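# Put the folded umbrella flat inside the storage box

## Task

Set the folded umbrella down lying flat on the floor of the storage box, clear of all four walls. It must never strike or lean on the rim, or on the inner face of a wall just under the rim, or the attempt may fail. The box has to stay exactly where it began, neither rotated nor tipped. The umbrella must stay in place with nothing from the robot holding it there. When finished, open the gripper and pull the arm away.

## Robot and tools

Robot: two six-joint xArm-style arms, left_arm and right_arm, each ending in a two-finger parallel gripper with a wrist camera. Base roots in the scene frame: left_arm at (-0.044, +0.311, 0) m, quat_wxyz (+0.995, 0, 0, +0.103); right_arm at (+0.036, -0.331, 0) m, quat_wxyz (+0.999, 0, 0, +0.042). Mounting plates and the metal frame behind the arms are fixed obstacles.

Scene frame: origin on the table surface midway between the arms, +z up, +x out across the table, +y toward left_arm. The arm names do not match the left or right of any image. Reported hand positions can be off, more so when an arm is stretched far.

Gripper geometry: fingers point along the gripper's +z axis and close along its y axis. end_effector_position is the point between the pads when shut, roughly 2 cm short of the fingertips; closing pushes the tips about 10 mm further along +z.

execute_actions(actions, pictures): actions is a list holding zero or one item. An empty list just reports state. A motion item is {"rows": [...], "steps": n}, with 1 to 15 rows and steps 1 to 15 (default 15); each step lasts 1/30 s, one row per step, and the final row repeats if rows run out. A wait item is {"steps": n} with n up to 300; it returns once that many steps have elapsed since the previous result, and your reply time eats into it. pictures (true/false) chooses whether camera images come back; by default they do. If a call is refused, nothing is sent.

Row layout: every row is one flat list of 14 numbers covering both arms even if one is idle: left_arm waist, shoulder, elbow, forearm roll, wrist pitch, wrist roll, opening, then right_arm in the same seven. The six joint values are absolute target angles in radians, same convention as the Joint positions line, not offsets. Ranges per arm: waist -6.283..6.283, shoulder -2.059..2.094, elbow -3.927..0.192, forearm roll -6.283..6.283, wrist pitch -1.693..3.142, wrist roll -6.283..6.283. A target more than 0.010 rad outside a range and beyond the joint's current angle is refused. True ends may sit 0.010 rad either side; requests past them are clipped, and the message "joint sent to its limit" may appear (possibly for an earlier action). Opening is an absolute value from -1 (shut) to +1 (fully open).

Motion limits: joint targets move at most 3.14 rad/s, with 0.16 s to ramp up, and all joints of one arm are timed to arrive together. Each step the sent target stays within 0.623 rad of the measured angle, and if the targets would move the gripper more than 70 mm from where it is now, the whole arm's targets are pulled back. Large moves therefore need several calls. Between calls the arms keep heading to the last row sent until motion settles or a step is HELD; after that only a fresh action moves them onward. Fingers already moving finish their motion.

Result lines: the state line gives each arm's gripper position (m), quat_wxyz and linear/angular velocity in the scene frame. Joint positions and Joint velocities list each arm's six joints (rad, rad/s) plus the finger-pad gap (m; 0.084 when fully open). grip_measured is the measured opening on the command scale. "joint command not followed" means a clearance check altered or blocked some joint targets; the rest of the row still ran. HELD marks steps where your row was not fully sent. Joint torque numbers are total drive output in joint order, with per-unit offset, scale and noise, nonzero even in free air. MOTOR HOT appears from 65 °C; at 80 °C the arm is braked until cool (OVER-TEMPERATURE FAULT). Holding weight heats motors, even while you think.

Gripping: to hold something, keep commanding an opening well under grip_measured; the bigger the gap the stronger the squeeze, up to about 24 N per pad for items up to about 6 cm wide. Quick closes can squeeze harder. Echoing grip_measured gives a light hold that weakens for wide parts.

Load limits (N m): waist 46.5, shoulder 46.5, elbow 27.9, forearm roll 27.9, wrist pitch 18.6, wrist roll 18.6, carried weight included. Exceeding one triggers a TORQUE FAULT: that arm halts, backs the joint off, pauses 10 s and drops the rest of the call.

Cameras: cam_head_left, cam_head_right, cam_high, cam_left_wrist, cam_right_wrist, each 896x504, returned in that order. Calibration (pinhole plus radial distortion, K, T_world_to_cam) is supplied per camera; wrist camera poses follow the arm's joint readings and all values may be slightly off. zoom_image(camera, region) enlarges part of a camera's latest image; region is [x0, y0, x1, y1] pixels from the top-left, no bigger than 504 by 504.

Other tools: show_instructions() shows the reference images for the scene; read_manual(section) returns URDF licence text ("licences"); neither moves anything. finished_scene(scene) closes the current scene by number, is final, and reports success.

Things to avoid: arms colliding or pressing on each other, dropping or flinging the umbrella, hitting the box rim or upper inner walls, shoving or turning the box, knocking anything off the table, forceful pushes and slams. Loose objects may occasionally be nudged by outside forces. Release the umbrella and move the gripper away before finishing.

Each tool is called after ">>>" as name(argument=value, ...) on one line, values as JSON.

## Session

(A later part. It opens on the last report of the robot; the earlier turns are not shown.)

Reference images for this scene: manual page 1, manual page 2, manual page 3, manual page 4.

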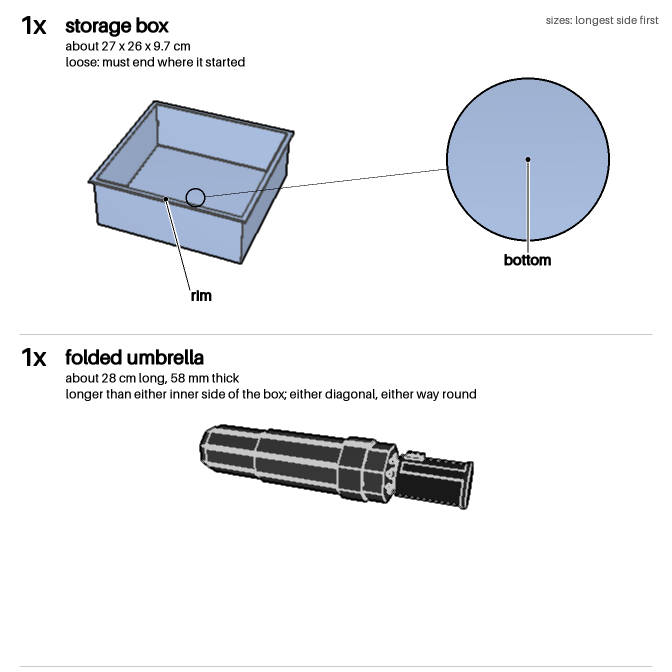

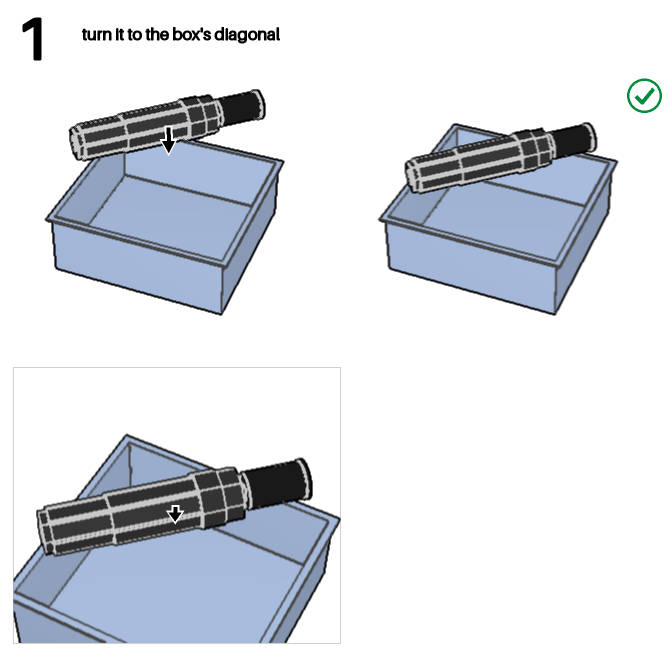

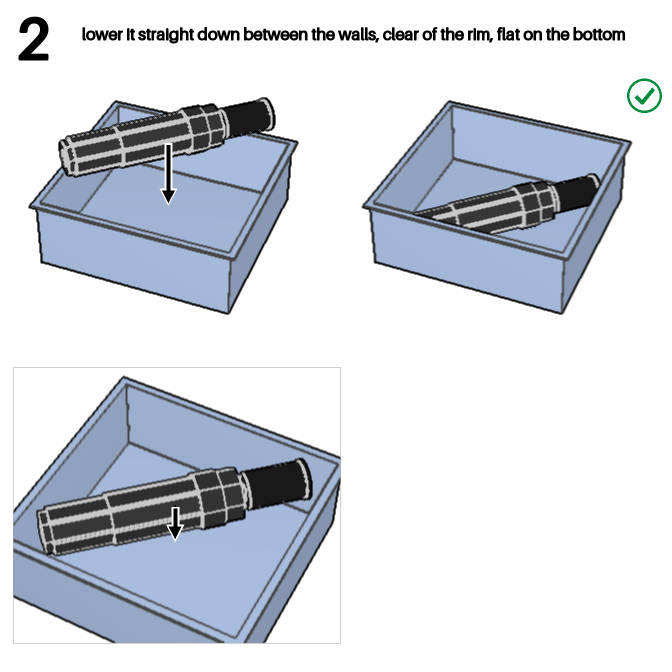

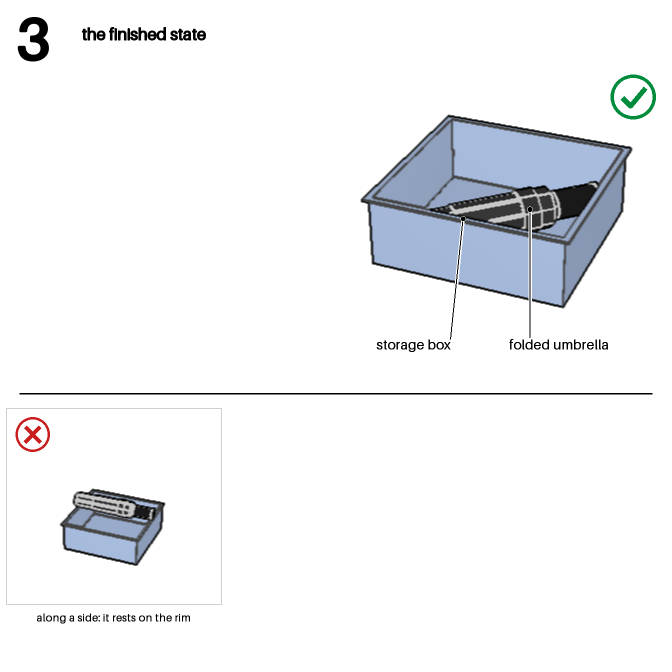

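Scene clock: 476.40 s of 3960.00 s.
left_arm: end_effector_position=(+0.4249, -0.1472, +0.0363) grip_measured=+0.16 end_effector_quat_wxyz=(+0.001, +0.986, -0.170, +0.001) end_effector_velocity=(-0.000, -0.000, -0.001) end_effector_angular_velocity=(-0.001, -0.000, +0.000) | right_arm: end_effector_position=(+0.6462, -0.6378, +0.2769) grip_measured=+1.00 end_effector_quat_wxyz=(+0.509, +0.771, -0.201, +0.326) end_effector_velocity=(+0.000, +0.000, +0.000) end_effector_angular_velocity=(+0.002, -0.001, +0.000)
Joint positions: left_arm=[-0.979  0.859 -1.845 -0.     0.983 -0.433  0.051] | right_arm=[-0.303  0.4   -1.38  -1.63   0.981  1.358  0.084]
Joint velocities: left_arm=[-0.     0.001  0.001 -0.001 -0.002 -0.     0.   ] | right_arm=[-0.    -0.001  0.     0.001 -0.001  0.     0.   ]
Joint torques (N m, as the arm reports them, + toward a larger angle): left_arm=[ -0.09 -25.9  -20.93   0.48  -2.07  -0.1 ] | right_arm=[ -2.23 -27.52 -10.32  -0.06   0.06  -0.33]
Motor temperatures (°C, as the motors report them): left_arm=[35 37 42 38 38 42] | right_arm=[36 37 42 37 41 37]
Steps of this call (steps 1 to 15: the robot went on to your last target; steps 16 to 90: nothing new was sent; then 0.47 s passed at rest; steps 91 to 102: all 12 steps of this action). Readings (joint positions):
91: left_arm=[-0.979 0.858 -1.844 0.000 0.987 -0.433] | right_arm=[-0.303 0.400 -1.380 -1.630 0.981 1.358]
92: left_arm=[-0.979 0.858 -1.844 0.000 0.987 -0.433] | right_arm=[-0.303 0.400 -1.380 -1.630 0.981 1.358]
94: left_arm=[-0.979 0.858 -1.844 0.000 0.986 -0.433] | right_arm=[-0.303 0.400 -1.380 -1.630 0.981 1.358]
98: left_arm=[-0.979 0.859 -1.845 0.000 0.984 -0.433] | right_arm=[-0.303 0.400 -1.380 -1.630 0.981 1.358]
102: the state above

>>> execute_actions(actions=[{"rows":[[-0.9789,0.86,-1.8439,0,0.9839,-0.4326,-0.5,-0.303,0.4,-1.38,-1.63,0.981,1.358,1],[-0.9789,0.8595,-1.844,0,0.9845,-0.4326,-0.3,-0.303,0.4,-1.38,-1.63,0.981,1.358,1],[-0.9789,0.8591,-1.8441,0,0.985,-0.4326,-0.1,-0.303,0.4,-1.38,-1.63,0.981,1.358,1],[-0.9789,0.8588,-1.8441,0,0.9853,-0.4326,0,-0.303,0.4,-1.38,-1.63,0.981,1.358,1],[-0.9789,0.8588,-1.8441,0,0.9853,-0.4326,0.08,-0.303,0.4,-1.38,-1.63,0.981,1.358,1],[-0.9789,0.8588,-1.8441,0,0.9853,-0.4326,0.13,-0.303,0.4,-1.38,-1.63,0.981,1.358,1],[-0.9789,0.8588,-1.8441,0,0.9853,-0.4326,0.17,-0.303,0.4,-1.38,-1.63,0.981,1.358,1],[-0.9789,0.8588,-1.8441,0,0.9853,-0.4326,0.21,-0.303,0.4,-1.38,-1.63,0.981,1.358,1],[-0.9789,0.8588,-1.8441,0,0.9853,-0.4326,0.25,-0.303,0.4,-1.38,-1.63,0.981,1.358,1],[-0.9789,0.8588,-1.8441,0,0.9853,-0.4326,0.3,-0.303,0.4,-1.38,-1.63,0.981,1.358,1],[-0.9789,0.8588,-1.8441,0,0.9853,-0.4326,0.36,-0.303,0.4,-1.38,-1.63,0.981,1.358,1],[-0.9789,0.8588,-1.8441,0,0.9853,-0.4326,0.43,-0.303,0.4,-1.38,-1.63,0.981,1.358,1],[-0.9789,0.8588,-1.8441,0,0.9853,-0.4326,0.51,-0.303,0.4,-1.38,-1.63,0.981,1.358,1],[-0.9789,0.8588,-1.8441,0,0.9853,-0.4326,0.6,-0.303,0.4,-1.38,-1.63,0.981,1.358,1],[-0.9789,0.8588,-1.8441,0,0.9853,-0.4326,0.7,-0.303,0.4,-1.38,-1.63,0.981,1.358,1]],"steps":15}], pictures=false)

>>> execute_actions(actions=[{"rows":[[-0.9789,0.8584,-1.8442,0,0.9858,-0.4326,0.78,-0.303,0.4,-1.38,-1.63,0.981,1.358,1],[-0.9789,0.856,-1.8446,0,0.9886,-0.4326,0.85,-0.303,0.4,-1.38,-1.63,0.981,1.358,1],[-0.9789,0.8514,-1.8456,0,0.9942,-0.4326,0.9,-0.303,0.4,-1.38,-1.63,0.981,1.358,1],[-0.9789,0.8453,-1.847,0,1.0017,-0.4326,0.9,-0.303,0.4,-1.38,-1.63,0.981,1.358,1],[-0.9789,0.8377,-1.8489,0,1.0112,-0.4326,0.9,-0.303,0.4,-1.38,-1.63,0.981,1.358,1],[-0.9789,0.829,-1.8519,0,1.0229,-0.4326,0.9,-0.303,0.4,-1.38,-1.63,0.981,1.358,1],[-0.9789,0.8192,-1.8558,0,1.0366,-0.4326,0.9,-0.303,0.4,-1.38,-1.63,0.981,1.358,1],[-0.9789,0.8097,-1.8603,0,1.0506,-0.4326,0.9,-0.303,0.4,-1.38,-1.63,0.981,1.358,1],[-0.9789,0.7995,-1.8664,0,1.0669,-0.4326,0.9,-0.303,0.4,-1.38,-1.63,0.981,1.358,1],[-0.9789,0.7897,-1.8734,0,1.0837,-0.4326,0.9,-0.303,0.4,-1.38,-1.63,0.981,1.358,1],[-0.9789,0.7804,-1.8812,0,1.1008,-0.4326,0.9,-0.303,0.4,-1.38,-1.63,0.981,1.358,1],[-0.9789,0.7716,-1.8898,0,1.1182,-0.4326,0.9,-0.303,0.4,-1.38,-1.63,0.981,1.358,1],[-0.9789,0.7635,-1.8992,0,1.1357,-0.4326,0.9,-0.303,0.4,-1.38,-1.63,0.981,1.358,1],[-0.9789,0.756,-1.9098,0,1.1538,-0.4326,0.9,-0.303,0.4,-1.38,-1.63,0.981,1.358,1],[-0.9789,0.749,-1.9214,0,1.1724,-0.4326,0.9,-0.303,0.4,-1.38,-1.63,0.981,1.358,1]],"steps":15}], pictures=false)

>>> execute_actions(actions=[{"rows":[[-0.9789,0.7427,-1.934,0,1.1913,-0.4326,0.9,-0.303,0.4,-1.38,-1.63,0.981,1.358,1],[-0.9789,0.7369,-1.9474,0,1.2105,-0.4326,0.9,-0.303,0.4,-1.38,-1.63,0.981,1.358,1],[-0.9789,0.7318,-1.9619,0,1.2301,-0.4326,0.9,-0.303,0.4,-1.38,-1.63,0.981,1.358,1],[-0.9789,0.7282,-1.9759,0,1.2477,-0.4326,0.9,-0.303,0.4,-1.38,-1.63,0.981,1.358,1],[-0.9789,0.7253,-1.9884,0,1.2631,-0.4326,0.9,-0.303,0.4,-1.38,-1.63,0.981,1.358,1],[-0.9789,0.7236,-1.997,0,1.2734,-0.4326,0.9,-0.303,0.4,-1.38,-1.63,0.981,1.358,1],[-0.9789,0.7227,-2.002,0,1.2793,-0.4326,0.9,-0.303,0.4,-1.38,-1.63,0.981,1.358,1],[-0.9789,0.7224,-2.0036,0,1.2812,-0.4326,0.9,-0.303,0.4,-1.38,-1.63,0.981,1.358,1]],"steps":15}], pictures=true)

Scene clock: 497.83 s of 3960.00 s.
left_arm: end_effector_position=(+0.4214, -0.1437, +0.0297) grip_measured=+0.50 end_effector_quat_wxyz=(-0.004, +0.985, -0.170, -0.006) end_effector_velocity=(+0.012, -0.012, +0.022) end_effector_angular_velocity=(-0.037, -0.037, +0.001) | right_arm: end_effector_position=(+0.6462, -0.6378, +0.2769) grip_measured=+1.00 end_effector_quat_wxyz=(+0.509, +0.771, -0.201, +0.326) end_effector_velocity=(-0.001, -0.001, +0.000) end_effector_angular_velocity=(-0.002, +0.000, -0.003)
Joint positions: left_arm=[-0.979  0.865 -1.838  0.     0.988 -0.433  0.065] | right_arm=[-0.303  0.4   -1.38  -1.63   0.981  1.358  0.084]
Joint velocities: left_arm=[-0.    -0.016 -0.026 -0.001 -0.011 -0.001  0.103] | right_arm=[-0.     0.    -0.    -0.     0.003  0.     0.   ]
Joint torques (N m, as the arm reports them, + toward a larger angle): left_arm=[  0.45 -30.04 -25.2    0.2   -1.95  -0.08] | right_arm=[ -2.23 -27.62 -10.31  -0.01   0.03  -0.24]
Motor temperatures (°C, as the motors report them): left_arm=[35 36 41 38 38 42] | right_arm=[36 37 42 37 41 37]
Steps of this call (steps 1 to 15: the robot went on to your last target; steps 16 to 90: nothing new was sent; then 17.93 s passed at rest; steps 91 to 105: all 15 steps of this action). Readings (joint positions):
91: left_arm=[-0.979 0.861 -1.844 -0.000 0.983 -0.433] | right_arm=[-0.303 0.400 -1.380 -1.630 0.981 1.358]
92: left_arm=[-0.979 0.861 -1.844 -0.000 0.983 -0.433] | right_arm=[-0.303 0.400 -1.380 -1.630 0.981 1.358]
94: left_arm=[-0.979 0.860 -1.844 -0.000 0.984 -0.433] | right_arm=[-0.303 0.400 -1.380 -1.630 0.981 1.358]
98: left_arm=[-0.979 0.860 -1.844 -0.000 0.984 -0.433] | right_arm=[-0.303 0.400 -1.380 -1.630 0.981 1.358]
105: the state above

Scene clock: 498.33 s of 3960.00 s.
left_arm: end_effector_position=(+0.4249, -0.1472, +0.0951) grip_measured=+0.90 end_effector_quat_wxyz=(+0.000, +0.986, -0.170, +0.001) end_effector_velocity=(+0.004, -0.003, +0.237) end_effector_angular_velocity=(-0.013, -0.014, +0.001) | right_arm: end_effector_position=(+0.6462, -0.6378, +0.2769) grip_measured=+1.00 end_effector_quat_wxyz=(+0.509, +0.771, -0.201, +0.326) end_effector_velocity=(+0.000, +0.000, +0.000) end_effector_angular_velocity=(-0.000, -0.000, +0.001)
Joint positions: left_arm=[-0.979  0.781 -1.884 -0.     1.102 -0.433  0.08 ] | right_arm=[-0.303  0.4   -1.38  -1.63   0.981  1.358  0.084]
Joint velocities: left_arm=[ 0.    -0.262 -0.246  0.     0.489 -0.     0.   ] | right_arm=[ 0.    -0.    -0.001 -0.    -0.001 -0.     0.   ]
Joint torques (N m, as the arm reports them, + toward a larger angle): left_arm=[  0.13 -27.12 -24.03   0.33  -1.84   0.01] | right_arm=[ -2.19 -27.48 -10.32  -0.05   0.01  -0.29]
Motor temperatures (°C, as the motors report them): left_arm=[35 36 41 38 38 42] | right_arm=[36 37 42 37 41 37]
Steps of this call (steps 1 to 15: all 15 steps of this action). Readings (joint positions):
1: left_arm=[-0.979 0.864 -1.839 0.000 0.987 -0.433] | right_arm=[-0.303 0.400 -1.380 -1.630 0.981 1.358]
2: left_arm=[-0.979 0.863 -1.841 0.000 0.987 -0.433] | right_arm=[-0.303 0.400 -1.380 -1.630 0.981 1.358]
4: left_arm=[-0.979 0.859 -1.843 0.000 0.988 -0.433] | right_arm=[-0.303 0.400 -1.380 -1.630 0.981 1.358]
8: left_arm=[-0.979 0.842 -1.847 0.000 1.009 -0.433] | right_arm=[-0.303 0.400 -1.380 -1.630 0.981 1.358]
15: the state above

Scene clock: 498.83 s of 3960.00 s.
left_arm: end_effector_position=(+0.4242, -0.1465, +0.1684) grip_measured=+0.90 end_effector_quat_wxyz=(-0.000, +0.986, -0.170, -0.001) end_effector_velocity=(-0.005, +0.005, -0.008) end_effector_angular_velocity=(+0.027, +0.025, -0.000) | right_arm: end_effector_position=(+0.6462, -0.6378, +0.2769) grip_measured=+1.00 end_effector_quat_wxyz=(+0.509, +0.771, -0.201, +0.326) end_effector_velocity=(-0.000, -0.000, -0.001) end_effector_angular_velocity=(+0.000, +0.002, -0.000)
Joint positions: left_arm=[-0.979  0.724 -2.001  0.     1.279 -0.433  0.08 ] | right_arm=[-0.303  0.4   -1.38  -1.63   0.981  1.358  0.084]
Joint velocities: left_arm=[-0.     0.011 -0.004  0.002  0.029 -0.    -0.   ] | right_arm=[-0.     0.001  0.001  0.    -0.    -0.001  0.   ]
Joint torques (N m, as the arm reports them, + toward a larger angle): left_arm=[ -0.03 -27.82 -24.82   0.23  -2.1    0.02] | right_arm=[ -2.25 -27.53 -10.24  -0.14   0.08  -0.26]
Motor temperatures (°C, as the motors report them): left_arm=[35 36 41 38 38 42] | right_arm=[36 37 42 37 41 37]
Steps of this call (steps 1 to 15: all 15 steps of this action). Readings (joint positions):
1: left_arm=[-0.979 0.772 -1.893 -0.000 1.119 -0.433] | right_arm=[-0.303 0.400 -1.380 -1.630 0.981 1.358]
2: left_arm=[-0.979 0.764 -1.903 -0.000 1.136 -0.433] | right_arm=[-0.303 0.400 -1.380 -1.630 0.981 1.358]
4: left_arm=[-0.979 0.750 -1.924 -0.000 1.172 -0.433] | right_arm=[-0.303 0.400 -1.380 -1.630 0.981 1.358]
8: left_arm=[-0.979 0.730 -1.974 -0.000 1.242 -0.433] | right_arm=[-0.303 0.400 -1.380 -1.630 0.981 1.358]
15: the state above
camera_calibration (this result's frames):
cam_left_wrist: T_world_to_cam=[[-0.335264, -0.942064, -0.010645, 0.0373887], [-0.942088, 0.335328, -0.00497414, 0.517545], [0.00825554, 0.00836092, -0.999931, 0.296982], [0, 0, 0, 1]] pos_world=[0.497657, -0.140808, 0.299934]
cam_right_wrist: T_world_to_cam=[[-0.636353, -0.393444, 0.663518, 0.0096502], [-0.712248, -0.0306438, -0.701259, 0.705418], [0.296239, -0.918838, -0.26073, -0.576923], [0, 0, 0, 1]] pos_world=[0.67948, -0.504685, 0.337856]

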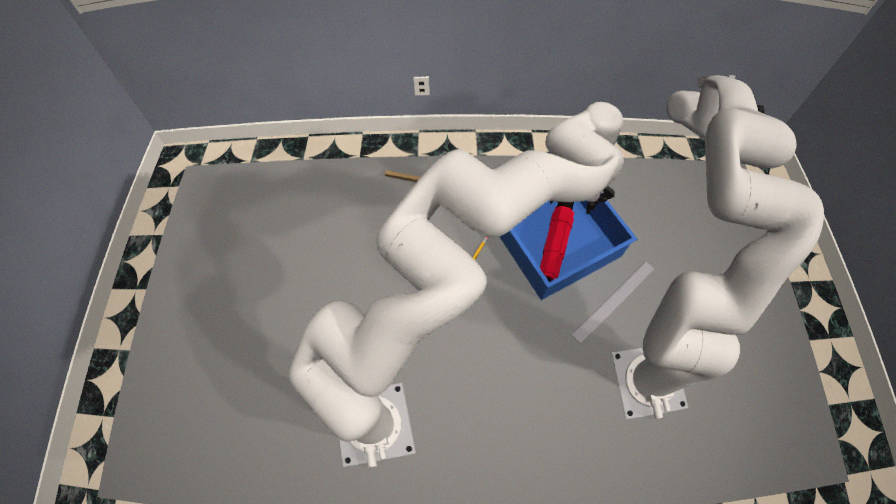

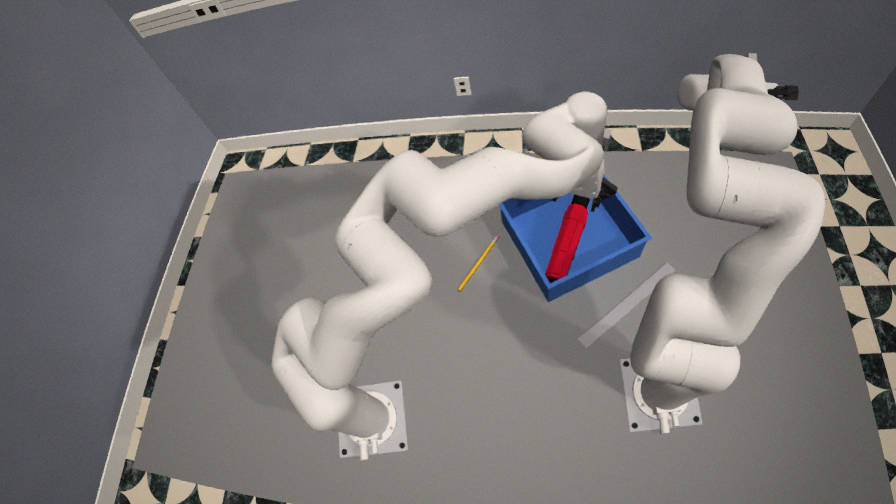

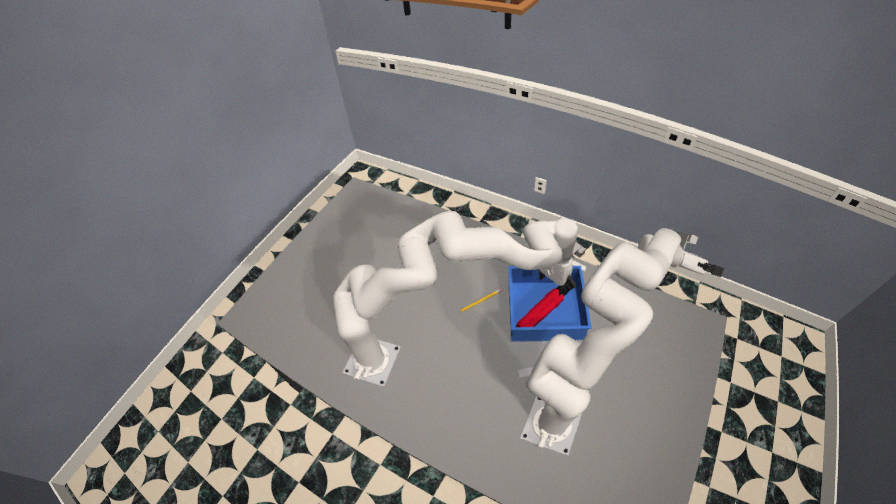

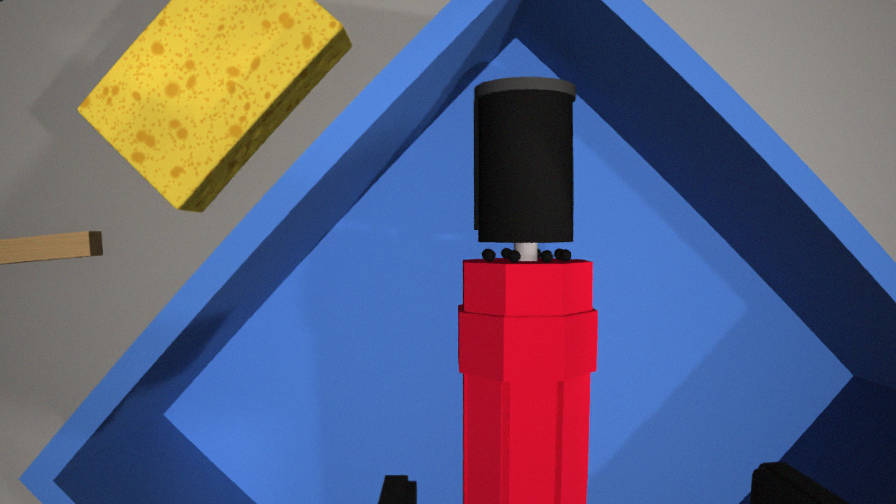

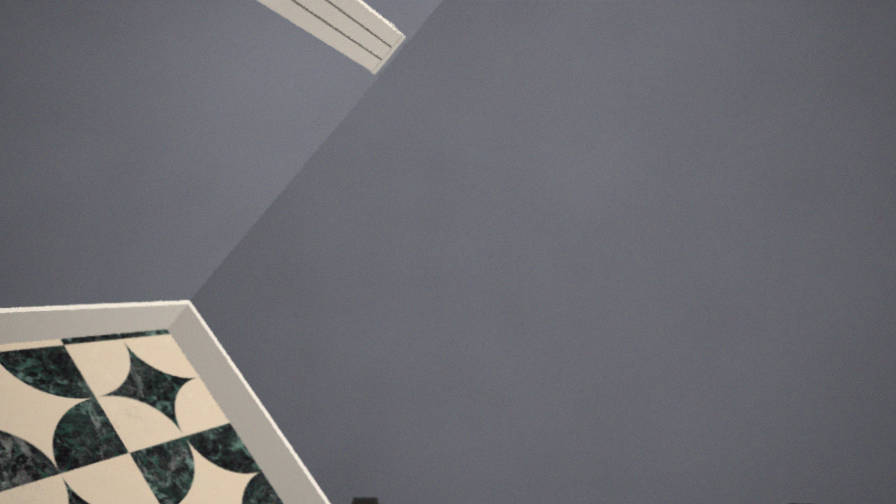

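>>> zoom_image(camera="cam_left_wrist", region=[440, 20, 620, 150])

>>> zoom_image(camera="cam_head_left", region=[490, 190, 650, 310])

Region (440, 20, 620, 150) of cam_left_wrist's 896x504 image, scaled by 2.800, with more detail than that image has.

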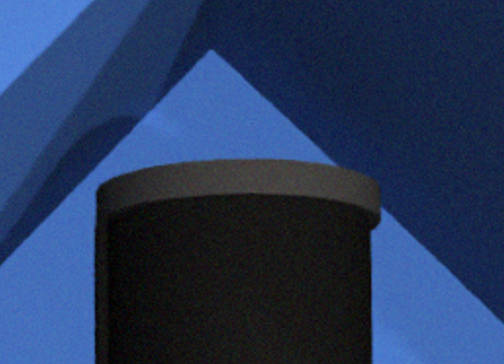

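Region (490, 190, 650, 310) of cam_head_left's 896x504 image, scaled by 3.150, with more detail than that image has; it fills the top 378 rows of this view, and the rest is white.

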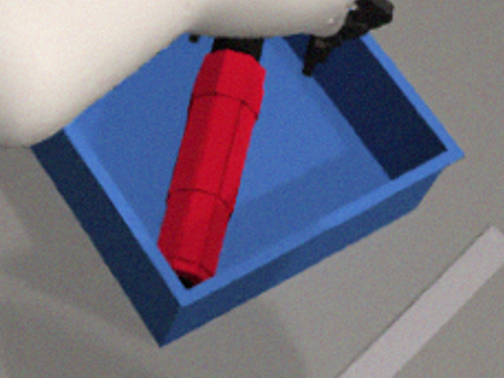

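>>> execute_actions(actions=[{"rows":[[-0.9768,0.7195,-1.9998,0,1.2803,-0.4296,0.9,-0.303,0.4,-1.38,-1.63,0.981,1.358,1],[-0.9705,0.7108,-1.9884,0,1.2776,-0.4206,0.9,-0.303,0.4,-1.38,-1.63,0.981,1.358,1],[-0.9601,0.6965,-1.9695,0,1.273,-0.4057,0.9,-0.303,0.4,-1.38,-1.63,0.981,1.358,1],[-0.9458,0.6768,-1.9437,0,1.2668,-0.3853,0.9,-0.303,0.4,-1.38,-1.63,0.981,1.358,1],[-0.9279,0.6521,-1.9112,0,1.2591,-0.3597,0.9,-0.303,0.4,-1.38,-1.63,0.981,1.358,1],[-0.9067,0.6228,-1.8726,0,1.2498,-0.3293,0.9,-0.303,0.4,-1.38,-1.63,0.981,1.358,1],[-0.8824,0.5893,-1.8286,0,1.2393,-0.2946,0.9,-0.303,0.4,-1.38,-1.63,0.981,1.358,1],[-0.8556,0.5523,-1.78,0,1.2276,-0.2563,0.9,-0.303,0.4,-1.38,-1.63,0.981,1.358,1],[-0.8266,0.5124,-1.7274,0,1.215,-0.2149,0.9,-0.303,0.4,-1.38,-1.63,0.981,1.358,1],[-0.7961,0.4703,-1.6721,0,1.2018,-0.1712,0.9,-0.303,0.4,-1.38,-1.63,0.981,1.358,1],[-0.7645,0.4267,-1.6147,0,1.188,-0.126,0.9,-0.303,0.4,-1.38,-1.63,0.981,1.358,1],[-0.7323,0.3823,-1.5563,0,1.1741,-0.08,0.9,-0.303,0.4,-1.38,-1.63,0.981,1.358,1],[-0.7,0.3378,-1.4979,0,1.1601,-0.0339,0.9,-0.303,0.4,-1.38,-1.63,0.981,1.358,1],[-0.6684,0.2942,-1.4405,0,1.1463,0.0113,0.9,-0.303,0.4,-1.38,-1.63,0.981,1.358,1],[-0.6379,0.2521,-1.3852,0,1.1331,0.055,0.9,-0.303,0.4,-1.38,-1.63,0.981,1.358,1]],"steps":15}], pictures=false)

>>> execute_actions(actions=[{"rows":[[-0.6089,0.2122,-1.3327,0,1.1205,0.0964,0.9,-0.303,0.4,-1.38,-1.63,0.981,1.358,1],[-0.5821,0.1752,-1.284,0,1.1088,0.1347,0.9,-0.303,0.4,-1.38,-1.63,0.981,1.358,1],[-0.5578,0.1417,-1.24,0,1.0983,0.1694,0.9,-0.303,0.4,-1.38,-1.63,0.981,1.358,1],[-0.5366,0.1124,-1.2014,0,1.089,0.1998,0.9,-0.303,0.4,-1.38,-1.63,0.981,1.358,1],[-0.5187,0.0877,-1.1689,0,1.0813,0.2254,0.9,-0.303,0.4,-1.38,-1.63,0.981,1.358,1],[-0.5044,0.068,-1.1431,0,1.0751,0.2458,0.9,-0.303,0.4,-1.38,-1.63,0.981,1.358,1],[-0.494,0.0537,-1.1242,0,1.0705,0.2607,0.9,-0.303,0.4,-1.38,-1.63,0.981,1.358,1],[-0.4877,0.045,-1.1128,0,1.0678,0.2697,0.9,-0.303,0.4,-1.38,-1.63,0.981,1.358,1],[-0.4856,0.0421,-1.109,0,1.0669,0.2727,0.9,-0.303,0.4,-1.38,-1.63,0.981,1.358,1]],"steps":15}], pictures=true)

Scene clock: 532.87 s of 3960.00 s.
left_arm: end_effector_position=(+0.4543, -0.0344, +0.1931) grip_measured=+0.90 end_effector_quat_wxyz=(+0.000, +0.979, -0.204, +0.001) end_effector_velocity=(+0.037, +0.382, +0.053) end_effector_angular_velocity=(+0.005, +0.006, -0.242) | right_arm: end_effector_position=(+0.6462, -0.6378, +0.2769) grip_measured=+1.00 end_effector_quat_wxyz=(+0.509, +0.771, -0.201, +0.326) end_effector_velocity=(+0.000, +0.000, -0.000) end_effector_angular_velocity=(+0.000, +0.000, +0.000)
Joint positions: left_arm=[-0.811  0.493 -1.704  0.     1.209 -0.196  0.08 ] | right_arm=[-0.303  0.4   -1.38  -1.63   0.981  1.358  0.084]
Joint velocities: left_arm=[ 0.554 -0.769  1.017 -0.001 -0.24   0.796 -0.   ] | right_arm=[-0.     0.    -0.001  0.    -0.001 -0.     0.   ]
Joint torques (N m, as the arm reports them, + toward a larger angle): left_arm=[ -0.37 -25.48 -23.23   0.26  -1.7   -0.1 ] | right_arm=[ -2.31 -27.6  -10.35   0.02   0.04  -0.3 ]
Motor temperatures (°C, as the motors report them): left_arm=[35 37 42 38 38 42] | right_arm=[36 37 43 37 41 37]
Steps of this call (steps 1 to 15: the robot went on to your last target; steps 16 to 90: nothing new was sent; then 30.53 s passed at rest; steps 91 to 105: all 15 steps of this action). Readings (joint positions):
91: left_arm=[-0.979 0.722 -2.004 -0.000 1.281 -0.433] | right_arm=[-0.303 0.400 -1.380 -1.630 0.981 1.358]
92: left_arm=[-0.979 0.722 -2.003 -0.000 1.281 -0.432] | right_arm=[-0.303 0.400 -1.380 -1.630 0.981 1.358]
94: left_arm=[-0.975 0.717 -1.995 -0.000 1.279 -0.426] | right_arm=[-0.303 0.400 -1.380 -1.630 0.981 1.358]
98: left_arm=[-0.941 0.668 -1.929 -0.000 1.263 -0.374] | right_arm=[-0.303 0.400 -1.380 -1.630 0.981 1.358]
105: the state above

Scene clock: 533.37 s of 3960.00 s.
left_arm: end_effector_position=(+0.4273, +0.1537, +0.2022) grip_measured=+0.90 end_effector_quat_wxyz=(-0.000, +0.965, -0.264, +0.000) end_effector_velocity=(-0.120, +0.306, -0.014) end_effector_angular_velocity=(+0.002, +0.000, -0.187) | right_arm: end_effector_position=(+0.6462, -0.6378, +0.2769) grip_measured=+1.00 end_effector_quat_wxyz=(+0.509, +0.771, -0.201, +0.326) end_effector_velocity=(+0.000, +0.000, +0.001) end_effector_angular_velocity=(-0.001, -0.001, +0.001)
Joint positions: left_arm=[-0.527  0.1   -1.186  0.     1.086  0.212  0.08 ] | right_arm=[-0.303  0.4   -1.38  -1.63   0.981  1.358  0.084]
Joint velocities: left_arm=[ 0.508 -0.69   0.898  0.001 -0.207  0.694  0.   ] | right_arm=[ 0.    -0.001 -0.    -0.001 -0.001 -0.001  0.   ]
Joint torques (N m, as the arm reports them, + toward a larger angle): left_arm=[ -5.65 -16.7  -26.21   0.06  -1.87  -0.17] | right_arm=[ -2.25 -27.58 -10.37   0.03   0.09  -0.3 ]
Motor temperatures (°C, as the motors report them): left_arm=[35 37 42 38 38 42] | right_arm=[36 37 43 37 41 37]
Steps of this call (steps 1 to 15: all 15 steps of this action). Readings (joint positions):
1: left_arm=[-0.793 0.467 -1.670 0.000 1.201 -0.169] | right_arm=[-0.303 0.400 -1.380 -1.630 0.981 1.358]
2: left_arm=[-0.774 0.441 -1.636 0.000 1.193 -0.142] | right_arm=[-0.303 0.400 -1.380 -1.630 0.981 1.358]
4: left_arm=[-0.736 0.389 -1.567 0.000 1.177 -0.088] | right_arm=[-0.303 0.400 -1.380 -1.630 0.981 1.358]
8: left_arm=[-0.660 0.284 -1.429 0.000 1.143 0.021] | right_arm=[-0.303 0.400 -1.380 -1.630 0.981 1.358]
15: the state above
camera_calibration (this result's frames):
cam_left_wrist: T_world_to_cam=[[-0.509365, -0.860492, -0.0100201, 0.383301], [-0.86048, 0.509438, -0.00682557, 0.358743], [0.010978, 0.00514538, -0.999927, 0.327571], [0, 0, 0, 1]] pos_world=[0.500336, 0.145385, 0.333836]
cam_right_wrist: T_world_to_cam=[[-0.636353, -0.393444, 0.663518, 0.00965015], [-0.712248, -0.0306439, -0.701259, 0.705418], [0.296239, -0.918838, -0.260729, -0.576923], [0, 0, 0, 1]] pos_world=[0.67948, -0.504685, 0.337856]

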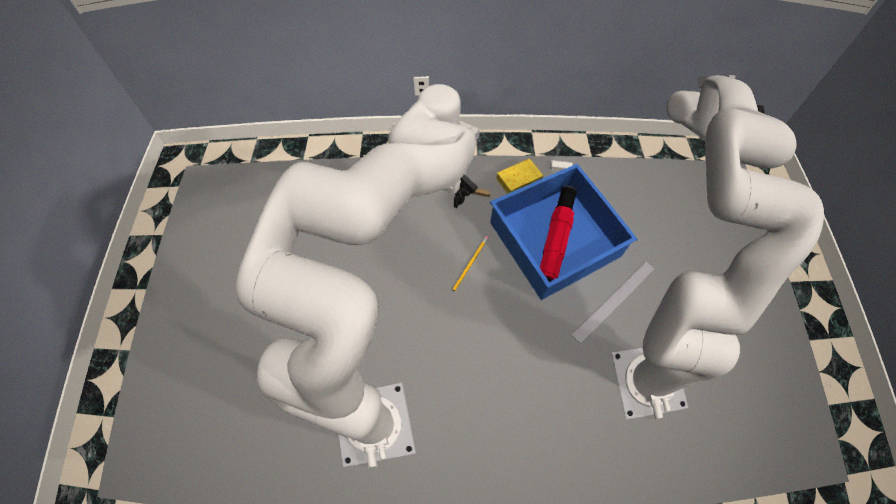

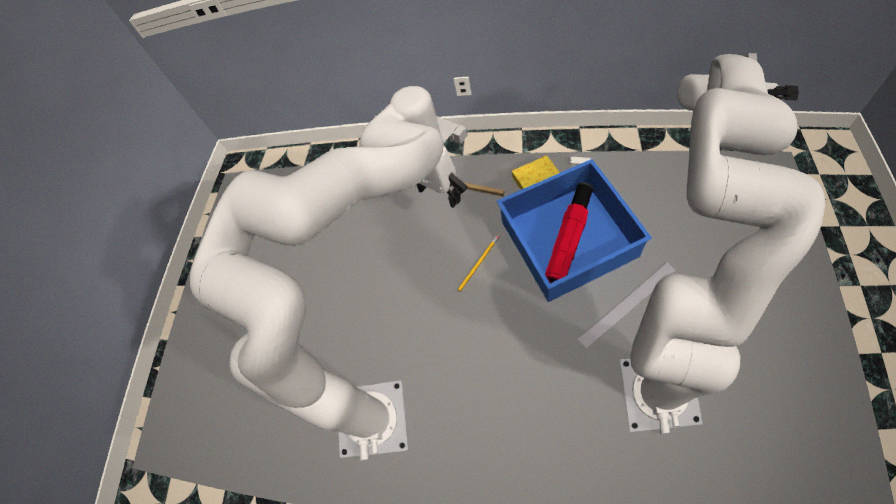

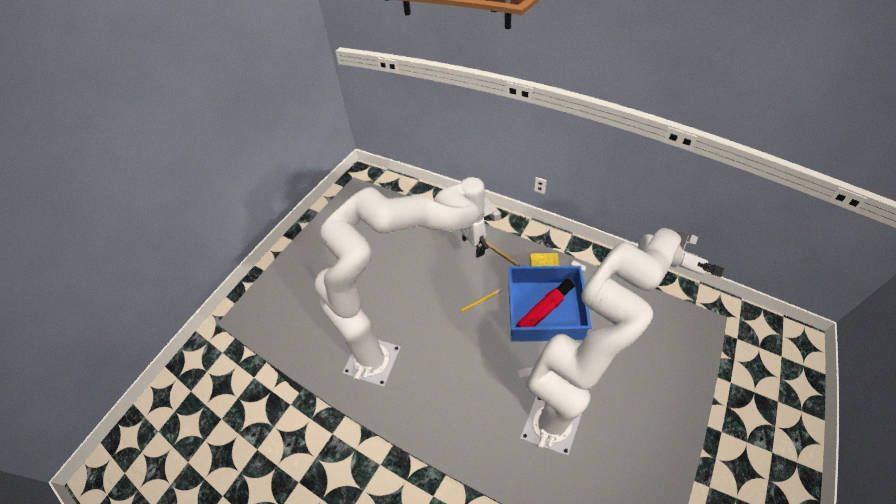

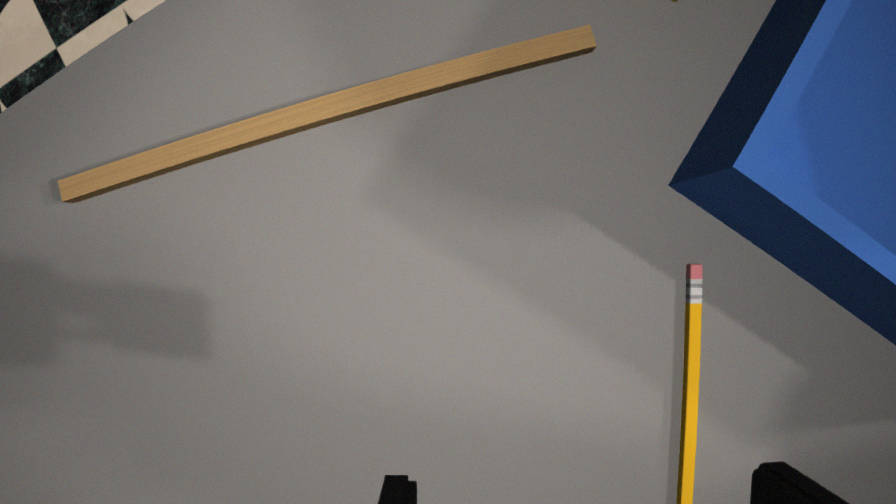

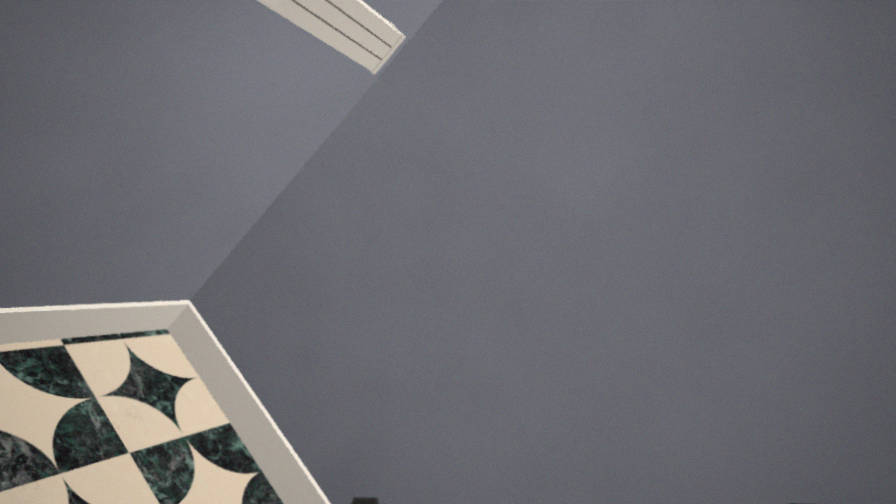

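>>> zoom_image(camera="cam_head_left", region=[480, 155, 650, 305])

>>> zoom_image(camera="cam_high", region=[490, 250, 610, 350])

Region (480, 155, 650, 305) of cam_head_left's 896x504 image, scaled by 2.965, with more detail than that image has; it fills the top 445 rows of this view, and the rest is white.

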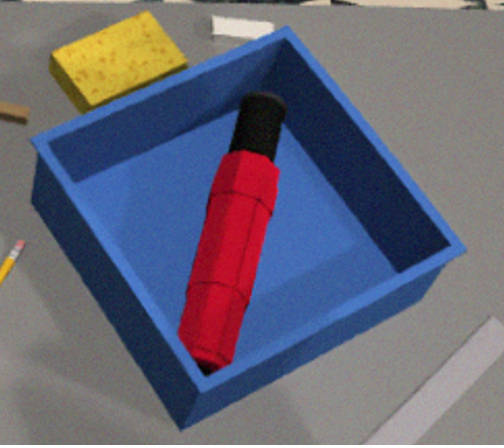

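Region (490, 250, 610, 350) of cam_high's 896x504 image, scaled by 4.200, with more detail than that image has.

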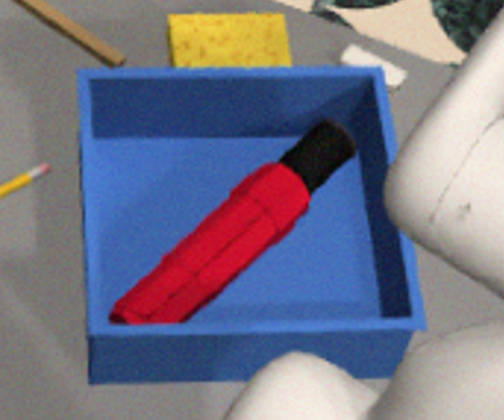

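>>> finished_scene(scene=2)

The scene is finished: the task was done.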